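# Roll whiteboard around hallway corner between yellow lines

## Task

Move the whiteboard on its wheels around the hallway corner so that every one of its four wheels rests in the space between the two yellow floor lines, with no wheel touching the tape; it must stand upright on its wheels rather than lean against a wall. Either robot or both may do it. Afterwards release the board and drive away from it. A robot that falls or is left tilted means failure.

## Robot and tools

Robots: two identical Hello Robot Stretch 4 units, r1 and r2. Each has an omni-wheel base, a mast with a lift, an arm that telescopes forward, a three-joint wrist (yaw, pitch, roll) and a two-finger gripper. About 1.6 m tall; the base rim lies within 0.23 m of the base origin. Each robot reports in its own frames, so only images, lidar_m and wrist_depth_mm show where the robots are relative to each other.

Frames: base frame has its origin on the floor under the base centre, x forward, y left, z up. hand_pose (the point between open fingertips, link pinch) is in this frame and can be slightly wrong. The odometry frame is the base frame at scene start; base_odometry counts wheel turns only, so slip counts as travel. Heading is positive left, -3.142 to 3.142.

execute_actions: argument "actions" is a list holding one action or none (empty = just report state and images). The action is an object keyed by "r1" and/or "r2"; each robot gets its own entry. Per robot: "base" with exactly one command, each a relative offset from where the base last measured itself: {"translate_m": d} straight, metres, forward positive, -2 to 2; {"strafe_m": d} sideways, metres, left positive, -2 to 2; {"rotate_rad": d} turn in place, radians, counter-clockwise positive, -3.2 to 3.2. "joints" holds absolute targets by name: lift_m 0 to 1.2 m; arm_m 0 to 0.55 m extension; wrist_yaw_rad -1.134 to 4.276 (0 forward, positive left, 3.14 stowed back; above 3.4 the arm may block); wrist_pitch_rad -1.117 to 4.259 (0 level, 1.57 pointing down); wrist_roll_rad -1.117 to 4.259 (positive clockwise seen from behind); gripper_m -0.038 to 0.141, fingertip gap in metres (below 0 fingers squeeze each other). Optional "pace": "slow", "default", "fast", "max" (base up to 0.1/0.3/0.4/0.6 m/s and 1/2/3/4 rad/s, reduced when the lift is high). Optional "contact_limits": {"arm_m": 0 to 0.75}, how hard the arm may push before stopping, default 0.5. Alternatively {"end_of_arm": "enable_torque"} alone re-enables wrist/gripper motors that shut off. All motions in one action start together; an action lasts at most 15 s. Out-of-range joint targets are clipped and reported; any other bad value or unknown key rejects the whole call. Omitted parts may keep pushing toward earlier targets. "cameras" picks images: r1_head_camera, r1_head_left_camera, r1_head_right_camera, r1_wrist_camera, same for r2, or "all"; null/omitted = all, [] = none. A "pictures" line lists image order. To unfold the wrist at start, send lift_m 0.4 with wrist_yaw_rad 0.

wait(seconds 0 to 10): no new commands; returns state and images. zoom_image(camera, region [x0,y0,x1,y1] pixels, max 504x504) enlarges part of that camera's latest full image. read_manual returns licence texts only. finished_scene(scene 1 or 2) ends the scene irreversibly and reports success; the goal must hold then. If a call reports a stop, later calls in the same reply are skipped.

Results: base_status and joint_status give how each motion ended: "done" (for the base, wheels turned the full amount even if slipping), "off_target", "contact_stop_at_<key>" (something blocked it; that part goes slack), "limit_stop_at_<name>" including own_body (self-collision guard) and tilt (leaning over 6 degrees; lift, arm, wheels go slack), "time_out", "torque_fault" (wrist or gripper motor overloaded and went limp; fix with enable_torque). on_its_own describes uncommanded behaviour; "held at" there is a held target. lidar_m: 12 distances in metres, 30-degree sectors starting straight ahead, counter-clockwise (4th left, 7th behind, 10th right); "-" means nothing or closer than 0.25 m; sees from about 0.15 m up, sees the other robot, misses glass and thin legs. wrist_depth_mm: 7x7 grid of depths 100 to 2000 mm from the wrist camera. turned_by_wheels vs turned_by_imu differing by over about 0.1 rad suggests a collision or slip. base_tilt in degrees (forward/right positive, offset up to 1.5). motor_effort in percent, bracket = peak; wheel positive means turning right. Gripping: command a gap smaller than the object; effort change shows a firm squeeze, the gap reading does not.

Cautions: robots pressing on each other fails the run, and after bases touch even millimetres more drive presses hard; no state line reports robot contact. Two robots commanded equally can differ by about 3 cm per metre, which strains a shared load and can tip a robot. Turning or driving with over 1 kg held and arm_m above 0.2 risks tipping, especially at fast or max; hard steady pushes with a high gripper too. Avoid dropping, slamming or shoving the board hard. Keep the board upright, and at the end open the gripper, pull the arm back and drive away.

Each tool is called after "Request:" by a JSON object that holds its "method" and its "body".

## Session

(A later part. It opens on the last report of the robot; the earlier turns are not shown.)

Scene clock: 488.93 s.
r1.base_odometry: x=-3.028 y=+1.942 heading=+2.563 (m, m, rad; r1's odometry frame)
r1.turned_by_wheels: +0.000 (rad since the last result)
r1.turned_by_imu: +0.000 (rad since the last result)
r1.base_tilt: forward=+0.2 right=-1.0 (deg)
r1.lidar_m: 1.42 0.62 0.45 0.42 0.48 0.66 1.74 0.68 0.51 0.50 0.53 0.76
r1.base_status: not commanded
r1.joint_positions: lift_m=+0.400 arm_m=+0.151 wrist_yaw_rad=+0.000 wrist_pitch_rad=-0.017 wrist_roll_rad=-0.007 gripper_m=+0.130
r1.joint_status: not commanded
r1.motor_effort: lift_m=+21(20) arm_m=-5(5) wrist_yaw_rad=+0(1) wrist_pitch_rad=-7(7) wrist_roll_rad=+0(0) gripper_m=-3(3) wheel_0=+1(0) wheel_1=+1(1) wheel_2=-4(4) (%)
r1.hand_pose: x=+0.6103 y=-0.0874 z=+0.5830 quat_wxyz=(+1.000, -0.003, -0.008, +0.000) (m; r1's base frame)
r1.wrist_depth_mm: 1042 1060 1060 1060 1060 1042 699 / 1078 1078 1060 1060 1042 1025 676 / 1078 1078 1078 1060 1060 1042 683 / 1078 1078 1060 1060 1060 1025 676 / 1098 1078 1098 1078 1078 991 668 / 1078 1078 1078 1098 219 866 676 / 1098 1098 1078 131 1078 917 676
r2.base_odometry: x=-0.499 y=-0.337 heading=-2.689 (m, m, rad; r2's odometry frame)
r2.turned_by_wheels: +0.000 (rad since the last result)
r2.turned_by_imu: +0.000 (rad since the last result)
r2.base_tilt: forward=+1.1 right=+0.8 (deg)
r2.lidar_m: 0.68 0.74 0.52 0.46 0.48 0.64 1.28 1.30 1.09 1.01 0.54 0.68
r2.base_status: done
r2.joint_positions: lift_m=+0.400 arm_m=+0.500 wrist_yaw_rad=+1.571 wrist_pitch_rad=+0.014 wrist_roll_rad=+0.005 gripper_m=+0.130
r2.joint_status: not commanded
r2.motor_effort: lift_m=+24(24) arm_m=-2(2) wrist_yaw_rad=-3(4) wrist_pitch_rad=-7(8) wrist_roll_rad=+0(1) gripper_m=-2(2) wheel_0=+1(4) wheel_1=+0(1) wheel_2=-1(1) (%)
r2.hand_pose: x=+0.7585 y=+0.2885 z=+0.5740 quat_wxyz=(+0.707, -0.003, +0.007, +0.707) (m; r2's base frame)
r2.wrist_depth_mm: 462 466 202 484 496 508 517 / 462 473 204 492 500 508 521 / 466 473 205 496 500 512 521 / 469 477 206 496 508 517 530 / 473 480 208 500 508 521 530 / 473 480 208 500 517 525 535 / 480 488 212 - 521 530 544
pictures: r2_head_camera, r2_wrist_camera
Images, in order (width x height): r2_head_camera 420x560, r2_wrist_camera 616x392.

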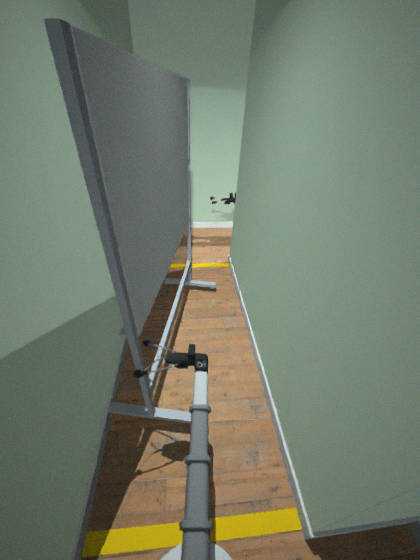

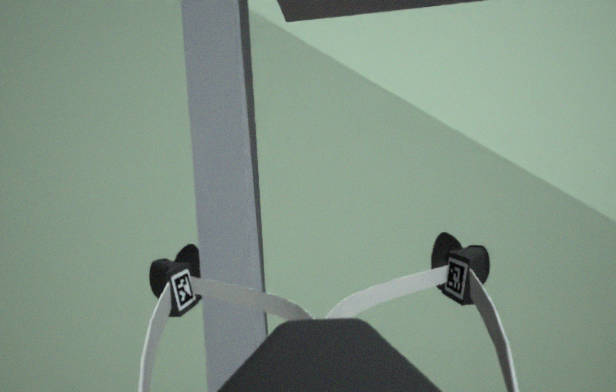

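Post is between the fingers. Shift slightly, close, pull off the wall, release.

Request:
{"method": "execute_actions", "body": {"actions": [{"r2":{"joints":{"arm_m":0.46},"pace":"slow"}}], "cameras": []}}

Request:
{"method": "execute_actions", "body": {"actions": [{"r2":{"joints":{"gripper_m":0.0}}}], "cameras": []}}

Request:
{"method": "execute_actions", "body": {"actions": [{"r2":{"base":{"strafe_m":-0.09},"pace":"slow"}}], "cameras": ["r2_wrist_camera"]}}

Request:
{"method": "execute_actions", "body": {"actions": [{"r2":{"joints":{"gripper_m":0.13}}}], "cameras": []}}

Request:
{"method": "execute_actions", "body": {"actions": [{"r2":{"base":{"strafe_m":-0.15}}}], "cameras": ["r2_head_camera","r2_head_left_camera"]}}

Scene clock: 498.00 s.
r1.base_odometry: x=-3.028 y=+1.942 heading=+2.563 (m, m, rad; r1's odometry frame)
r1.turned_by_wheels: +0.000 (rad since the last result)
r1.turned_by_imu: +0.000 (rad since the last result)
r1.base_tilt: forward=+0.2 right=-1.0 (deg)
r1.lidar_m: 1.42 0.62 0.46 0.42 0.46 0.67 1.76 0.71 0.51 0.48 0.53 0.77
r1.base_status: not commanded
r1.joint_positions: lift_m=+0.400 arm_m=+0.151 wrist_yaw_rad=+0.000 wrist_pitch_rad=-0.017 wrist_roll_rad=-0.007 gripper_m=+0.130
r1.joint_status: not commanded
r1.motor_effort: lift_m=+20(20) arm_m=-5(5) wrist_yaw_rad=+1(1) wrist_pitch_rad=-7(7) wrist_roll_rad=+0(1) gripper_m=-3(1) wheel_0=+0(1) wheel_1=+1(1) wheel_2=-4(4) (%)
r1.hand_pose: x=+0.6103 y=-0.0874 z=+0.5830 quat_wxyz=(+1.000, -0.003, -0.008, +0.000) (m; r1's base frame)
r1.wrist_depth_mm: 1060 1042 1060 1042 1042 1025 707 / 1078 1060 1060 1042 1042 1042 676 / 1078 1078 1060 1042 1060 1025 676 / 1078 1078 1078 1060 1060 1008 676 / 1098 1078 1098 1098 1060 1008 668 / 1118 1098 1078 1098 217 866 676 / 1118 1098 1098 131 1078 917 676
r2.base_odometry: x=-0.499 y=-0.337 heading=-2.689 (m, m, rad; r2's odometry frame)
r2.turned_by_wheels: +0.000 (rad since the last result)
r2.turned_by_imu: +0.000 (rad since the last result)
r2.base_tilt: forward=+1.0 right=+0.8 (deg)
r2.lidar_m: 0.66 0.72 0.48 0.46 0.47 0.62 1.28 1.29 1.08 1.02 0.53 0.67
r2.base_status: not commanded
r2.joint_positions: lift_m=+0.400 arm_m=+0.462 wrist_yaw_rad=+1.570 wrist_pitch_rad=+0.014 wrist_roll_rad=+0.005 gripper_m=+0.130
r2.joint_status: all done
r2.motor_effort: lift_m=+24(24) arm_m=-9(13) wrist_yaw_rad=+0(4) wrist_pitch_rad=-7(7) wrist_roll_rad=+0(2) gripper_m=+1(1) wheel_0=+1(0) wheel_1=+0(0) wheel_2=-1(1) (%)
r2.hand_pose: x=+0.7201 y=+0.2884 z=+0.5740 quat_wxyz=(+0.707, -0.003, +0.007, +0.707) (m; r2's base frame)
r2.wrist_depth_mm: 455 469 473 209 492 504 512 / 459 469 473 203 500 508 517 / 462 469 484 205 500 512 525 / 462 473 480 207 504 512 525 / 469 477 488 208 504 517 530 / 469 477 488 169 512 521 535 / 477 480 492 - 517 525 539
pictures: none
No camera images: the call's "cameras" was empty. Leave "cameras" out to get every camera's image.

Scene clock: 500.20 s.
r1.base_odometry: x=-3.028 y=+1.942 heading=+2.563 (m, m, rad; r1's odometry frame)
r1.turned_by_wheels: +0.000 (rad since the last result)
r1.turned_by_imu: +0.000 (rad since the last result)
r1.base_tilt: forward=+0.2 right=-1.0 (deg)
r1.lidar_m: 1.42 0.62 0.45 0.44 0.45 0.69 1.76 0.71 0.50 0.50 0.51 0.76
r1.base_status: not commanded
r1.joint_positions: lift_m=+0.400 arm_m=+0.151 wrist_yaw_rad=+0.000 wrist_pitch_rad=-0.017 wrist_roll_rad=-0.007 gripper_m=+0.130
r1.joint_status: not commanded
r1.motor_effort: lift_m=+20(20) arm_m=-5(5) wrist_yaw_rad=+0(0) wrist_pitch_rad=-7(8) wrist_roll_rad=+0(0) gripper_m=-1(1) wheel_0=+1(0) wheel_1=+1(1) wheel_2=-4(4) (%)
r1.hand_pose: x=+0.6103 y=-0.0874 z=+0.5830 quat_wxyz=(+1.000, -0.003, -0.008, +0.000) (m; r1's base frame)
r1.wrist_depth_mm: 1060 1060 1060 1042 1042 1025 707 / 1078 1042 1060 1060 1042 1042 676 / 1098 1060 1078 1060 1042 1025 683 / 1078 1078 1060 1078 1078 1025 676 / 1078 1078 1078 1060 1060 1008 676 / 1098 1078 1098 1060 218 866 683 / 1098 1078 1078 131 1078 917 676
r2.base_odometry: x=-0.499 y=-0.337 heading=-2.689 (m, m, rad; r2's odometry frame)
r2.turned_by_wheels: +0.001 (rad since the last result)
r2.turned_by_imu: +0.001 (rad since the last result)
r2.base_tilt: forward=+1.0 right=+0.8 (deg)
r2.lidar_m: 0.69 0.72 0.50 0.46 0.48 0.62 1.28 1.31 1.08 1.02 0.53 0.67
r2.base_status: not commanded
r2.joint_positions: lift_m=+0.400 arm_m=+0.461 wrist_yaw_rad=+1.576 wrist_pitch_rad=+0.014 wrist_roll_rad=+0.005 gripper_m=+0.000
r2.joint_status: all done
r2.on_its_own: wrist_yaw_rad is at rest, and its effort (-16) is outside its rest range (-13 to +13)
r2.motor_effort: lift_m=+24(24) arm_m=-6(9) wrist_yaw_rad=-16(33) wrist_pitch_rad=-8(8) wrist_roll_rad=-1(1) gripper_m=-15(20) wheel_0=+5(7) wheel_1=+2(3) wheel_2=+0(1) (%)
r2.hand_pose: x=+0.7180 y=+0.2889 z=+0.5739 quat_wxyz=(+0.705, -0.003, +0.007, +0.709) (m; r2's base frame)
r2.wrist_depth_mm: 459 466 473 186 488 500 508 / 459 469 477 188 492 504 512 / 462 469 480 189 500 508 517 / 466 477 480 191 504 512 521 / 469 477 480 192 500 512 521 / 473 477 190 192 187 517 525 / 473 480 492 - 512 521 525
pictures: none
No camera images: the call's "cameras" was empty. Leave "cameras" out to get every camera's image.

Scene clock: 502.23 s.
r1.base_odometry: x=-3.028 y=+1.942 heading=+2.563 (m, m, rad; r1's odometry frame)
r1.turned_by_wheels: +0.000 (rad since the last result)
r1.turned_by_imu: +0.000 (rad since the last result)
r1.base_tilt: forward=+0.2 right=-0.9 (deg)
r1.lidar_m: 1.41 0.63 0.46 0.43 0.44 0.64 1.76 0.70 0.51 0.49 0.53 0.76
r1.base_status: not commanded
r1.joint_positions: lift_m=+0.400 arm_m=+0.151 wrist_yaw_rad=+0.000 wrist_pitch_rad=-0.017 wrist_roll_rad=-0.007 gripper_m=+0.130
r1.joint_status: not commanded
r1.motor_effort: lift_m=+20(20) arm_m=-5(5) wrist_yaw_rad=-1(0) wrist_pitch_rad=-6(7) wrist_roll_rad=+0(0) gripper_m=+1(1) wheel_0=+1(0) wheel_1=+1(1) wheel_2=-4(4) (%)
r1.hand_pose: x=+0.6103 y=-0.0874 z=+0.5830 quat_wxyz=(+1.000, -0.003, -0.008, +0.000) (m; r1's base frame)
r1.wrist_depth_mm: 1060 1060 1060 1042 1042 1042 699 / 1078 1042 1060 1060 1042 1042 683 / 1078 1060 1078 1060 1060 1008 683 / 1098 1078 1078 1078 1078 1008 676 / 1078 1078 1078 1078 1078 1008 676 / 1098 1098 1078 1098 217 866 676 / 1098 1098 1098 131 1078 904 676
r2.base_odometry: x=-0.538 y=-0.256 heading=-2.688 (m, m, rad; r2's odometry frame)
r2.turned_by_wheels: +0.001 (rad since the last result)
r2.turned_by_imu: +0.001 (rad since the last result)
r2.base_tilt: forward=+1.1 right=+0.8 (deg)
r2.lidar_m: 0.71 0.73 0.60 0.56 0.57 0.75 1.25 1.30 1.00 0.92 0.47 0.56
r2.base_status: done
r2.joint_positions: lift_m=+0.400 arm_m=+0.461 wrist_yaw_rad=+1.574 wrist_pitch_rad=+0.014 wrist_roll_rad=+0.005 gripper_m=+0.000
r2.joint_status: not commanded
r2.motor_effort: lift_m=+24(24) arm_m=-7(7) wrist_yaw_rad=-10(17) wrist_pitch_rad=-8(8) wrist_roll_rad=+1(0) gripper_m=-18(20) wheel_0=+7(13) wheel_1=+1(2) wheel_2=+3(2) (%)
r2.hand_pose: x=+0.7187 y=+0.2887 z=+0.5739 quat_wxyz=(+0.706, -0.003, +0.007, +0.708) (m; r2's base frame)
r2.wrist_depth_mm: 539 544 559 188 574 591 597 / 544 549 559 189 580 597 603 / 544 554 569 190 585 597 609 / 549 559 569 191 591 603 609 / 554 564 574 193 591 609 621 / 559 564 190 193 191 609 621 / 559 569 580 - 609 615 627
pictures: r2_wrist_camera
Images, in order (width x height): r2_wrist_camera 616x392.

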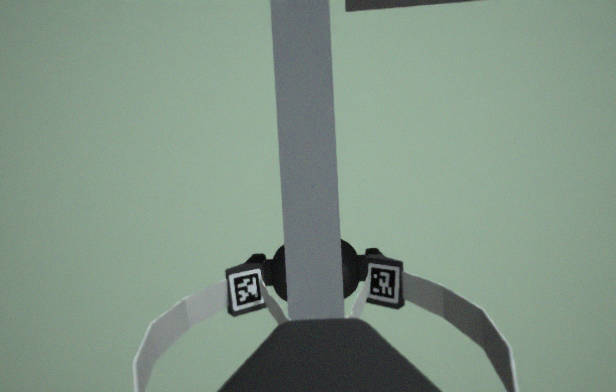

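Scene clock: 504.43 s.
r1.base_odometry: x=-3.028 y=+1.942 heading=+2.563 (m, m, rad; r1's odometry frame)
r1.turned_by_wheels: +0.000 (rad since the last result)
r1.turned_by_imu: +0.000 (rad since the last result)
r1.base_tilt: forward=+0.2 right=-1.0 (deg)
r1.lidar_m: 1.39 0.61 0.45 0.42 0.47 0.69 1.77 0.70 0.52 0.49 0.52 0.73
r1.base_status: not commanded
r1.joint_positions: lift_m=+0.400 arm_m=+0.151 wrist_yaw_rad=+0.000 wrist_pitch_rad=-0.017 wrist_roll_rad=-0.007 gripper_m=+0.130
r1.joint_status: not commanded
r1.motor_effort: lift_m=+20(20) arm_m=-5(5) wrist_yaw_rad=+0(1) wrist_pitch_rad=-6(7) wrist_roll_rad=+0(0) gripper_m=-5(2) wheel_0=+0(0) wheel_1=+1(1) wheel_2=-4(4) (%)
r1.hand_pose: x=+0.6103 y=-0.0874 z=+0.5830 quat_wxyz=(+1.000, -0.003, -0.008, +0.000) (m; r1's base frame)
r1.wrist_depth_mm: 1060 1060 1042 1042 1042 1025 707 / 1078 1078 1060 1042 1042 1060 691 / 1078 1078 1060 1060 1042 1042 683 / 1098 1078 1060 1060 1060 1025 676 / 1098 1098 1078 1060 1060 991 676 / 1098 1098 1078 1078 218 866 683 / 1098 1078 1098 131 1078 904 676
r2.base_odometry: x=-0.538 y=-0.256 heading=-2.689 (m, m, rad; r2's odometry frame)
r2.turned_by_wheels: -0.001 (rad since the last result)
r2.turned_by_imu: -0.001 (rad since the last result)
r2.base_tilt: forward=+1.1 right=+0.8 (deg)
r2.lidar_m: 0.70 0.71 0.60 0.56 0.57 0.76 1.24 1.29 0.99 0.93 0.45 0.55
r2.base_status: not commanded
r2.joint_positions: lift_m=+0.400 arm_m=+0.461 wrist_yaw_rad=+1.570 wrist_pitch_rad=+0.014 wrist_roll_rad=+0.005 gripper_m=+0.130
r2.joint_status: all done
r2.motor_effort: lift_m=+24(24) arm_m=-7(6) wrist_yaw_rad=+0(13) wrist_pitch_rad=-8(8) wrist_roll_rad=-2(0) gripper_m=+2(15) wheel_0=+0(7) wheel_1=+0(1) wheel_2=-2(3) (%)
r2.hand_pose: x=+0.7196 y=+0.2884 z=+0.5739 quat_wxyz=(+0.707, -0.003, +0.007, +0.707) (m; r2's base frame)
r2.wrist_depth_mm: 539 549 564 190 585 591 603 / 539 549 564 193 585 597 609 / 544 559 564 193 591 609 615 / 549 564 569 195 597 609 621 / 554 564 574 196 591 609 627 / 559 569 574 169 603 621 627 / 559 569 585 - 609 621 634
pictures: none
No camera images: the call's "cameras" was empty. Leave "cameras" out to get every camera's image.

Scene clock: 506.17 s.
r1.base_odometry: x=-3.028 y=+1.942 heading=+2.563 (m, m, rad; r1's odometry frame)
r1.turned_by_wheels: +0.000 (rad since the last result)
r1.turned_by_imu: +0.000 (rad since the last result)
r1.base_tilt: forward=+0.1 right=-1.0 (deg)
r1.lidar_m: 1.41 0.62 0.46 0.43 0.47 0.66 1.73 0.67 0.52 0.49 0.53 0.75
r1.base_status: not commanded
r1.joint_positions: lift_m=+0.400 arm_m=+0.151 wrist_yaw_rad=+0.000 wrist_pitch_rad=-0.017 wrist_roll_rad=-0.007 gripper_m=+0.130
r1.joint_status: not commanded
r1.motor_effort: lift_m=+21(20) arm_m=-5(5) wrist_yaw_rad=+0(1) wrist_pitch_rad=-7(6) wrist_roll_rad=+0(1) gripper_m=-3(1) wheel_0=+0(0) wheel_1=+1(1) wheel_2=-4(4) (%)
r1.hand_pose: x=+0.6103 y=-0.0874 z=+0.5830 quat_wxyz=(+1.000, -0.003, -0.008, +0.000) (m; r1's base frame)
r1.wrist_depth_mm: 1060 1060 1060 1042 1042 1042 707 / 1078 1060 1042 1042 1060 1025 683 / 1078 1060 1060 1060 1060 1025 676 / 1078 1098 1078 1078 1060 1008 676 / 1098 1078 1078 1078 1078 1008 668 / 1098 1098 1098 1078 218 854 683 / 1098 1078 1098 131 1060 917 676
r2.base_odometry: x=-0.604 y=-0.121 heading=-2.689 (m, m, rad; r2's odometry frame)
r2.turned_by_wheels: +0.000 (rad since the last result)
r2.turned_by_imu: +0.000 (rad since the last result)
r2.base_tilt: forward=+1.0 right=+0.8 (deg)
r2.lidar_m: 0.76 0.73 0.76 0.69 0.72 0.93 1.25 1.25 0.85 0.77 0.34 0.35
r2.base_status: done
r2.joint_positions: lift_m=+0.400 arm_m=+0.461 wrist_yaw_rad=+1.570 wrist_pitch_rad=+0.014 wrist_roll_rad=+0.005 gripper_m=+0.130
r2.joint_status: not commanded
r2.motor_effort: lift_m=+24(24) arm_m=-7(7) wrist_yaw_rad=+0(1) wrist_pitch_rad=-9(8) wrist_roll_rad=-2(0) gripper_m=+0(0) wheel_0=+0(7) wheel_1=+0(9) wheel_2=-1(1) (%)
r2.hand_pose: x=+0.7197 y=+0.2884 z=+0.5739 quat_wxyz=(+0.707, -0.003, +0.007, +0.707) (m; r2's base frame)
r2.wrist_depth_mm: 676 691 707 342 338 336 334 / 683 691 707 715 741 759 778 / 691 699 715 723 741 759 768 / 691 707 723 723 750 768 788 / 691 707 723 732 759 759 778 / 691 707 723 169 768 768 798 / 707 715 732 - 768 778 798
pictures: r2_head_camera, r2_head_left_camera
Images, in order (width x height): r2_head_camera 420x560, r2_head_left_camera 420x672.

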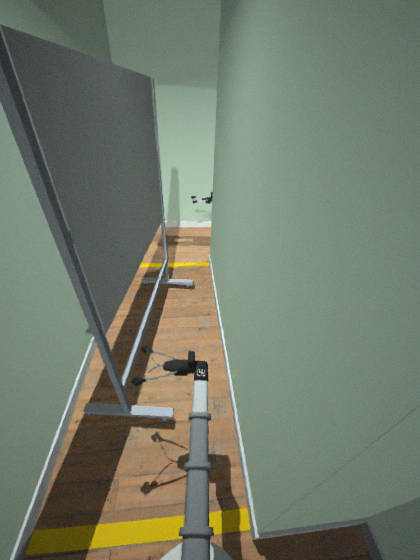

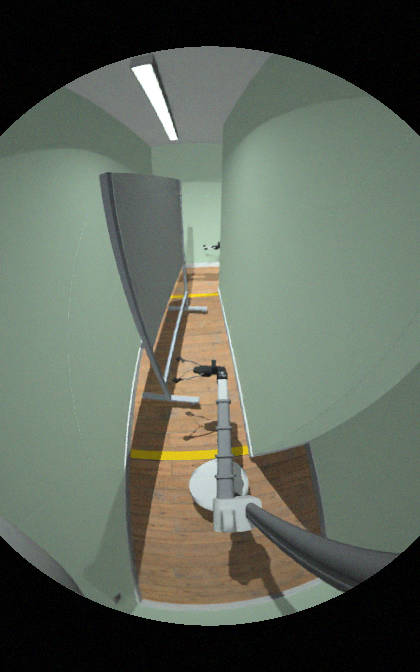

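Request:
{"method": "execute_actions", "body": {"actions": [{"r2":{"base":{"translate_m":-0.3},"joints":{"arm_m":0.0}}}], "cameras": ["r2_head_camera"]}}

Request:
{"method": "finished_scene", "body": {"scene": 1}}

Scene clock: 515.17 s.
r1.base_odometry: x=-3.028 y=+1.942 heading=+2.563 (m, m, rad; r1's odometry frame)
r1.turned_by_wheels: +0.000 (rad since the last result)
r1.turned_by_imu: +0.000 (rad since the last result)
r1.base_tilt: forward=+0.3 right=-1.0 (deg)
r1.lidar_m: 1.42 0.62 0.45 0.44 0.47 0.68 1.75 0.69 0.51 0.49 0.53 0.75
r1.base_status: not commanded
r1.joint_positions: lift_m=+0.400 arm_m=+0.151 wrist_yaw_rad=+0.000 wrist_pitch_rad=-0.017 wrist_roll_rad=-0.007 gripper_m=+0.130
r1.joint_status: not commanded
r1.motor_effort: lift_m=+20(20) arm_m=-5(5) wrist_yaw_rad=+0(0) wrist_pitch_rad=-7(7) wrist_roll_rad=+0(0) gripper_m=+0(9) wheel_0=+0(0) wheel_1=+1(1) wheel_2=-4(4) (%)
r1.hand_pose: x=+0.6103 y=-0.0874 z=+0.5830 quat_wxyz=(+1.000, -0.003, -0.008, +0.000) (m; r1's base frame)
r1.wrist_depth_mm: 1060 1060 1060 1042 1060 1042 707 / 1060 1060 1060 1060 1042 1042 683 / 1078 1060 1060 1078 1060 1025 683 / 1078 1078 1078 1060 1060 1025 683 / 1078 1078 1078 1078 1060 991 668 / 1098 1098 1098 1078 217 878 676 / 1098 1118 1098 131 1098 917 668
r2.base_odometry: x=-0.334 y=+0.010 heading=-2.689 (m, m, rad; r2's odometry frame)
r2.turned_by_wheels: +0.000 (rad since the last result)
r2.turned_by_imu: +0.000 (rad since the last result)
r2.base_tilt: forward=+1.0 right=+0.8 (deg)
r2.lidar_m: 0.88 1.04 0.74 0.67 0.68 0.90 0.93 0.97 0.88 0.81 0.78 0.57
r2.base_status: done
r2.joint_positions: lift_m=+0.400 arm_m=+0.002 wrist_yaw_rad=+1.570 wrist_pitch_rad=+0.014 wrist_roll_rad=+0.005 gripper_m=+0.130
r2.joint_status: all done
r2.motor_effort: lift_m=+24(24) arm_m=-9(8) wrist_yaw_rad=-1(1) wrist_pitch_rad=-8(8) wrist_roll_rad=+0(2) gripper_m=-1(1) wheel_0=-2(6) wheel_1=+1(7) wheel_2=-1(7) (%)
r2.hand_pose: x=+0.2601 y=+0.2884 z=+0.5739 quat_wxyz=(+0.707, -0.003, +0.007, +0.707) (m; r2's base frame)
r2.wrist_depth_mm: 615 627 640 647 661 676 691 / 615 634 640 647 668 683 691 / 621 627 647 654 676 683 707 / 627 640 654 661 683 691 707 / 627 640 661 668 676 691 715 / 640 647 654 169 683 707 715 / 640 654 661 - 699 707 732
pictures: r2_head_camera
Images, in order (width x height): r2_head_camera 420x560.

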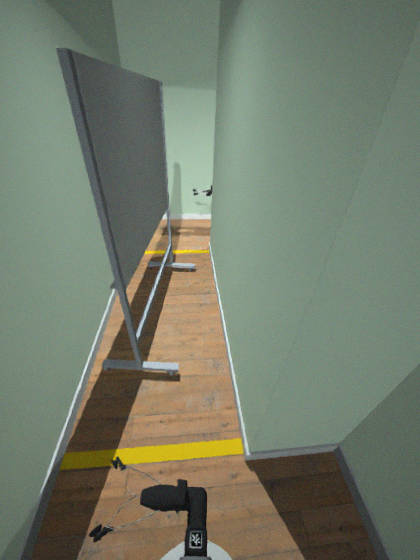

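The scene is finished: the task was done.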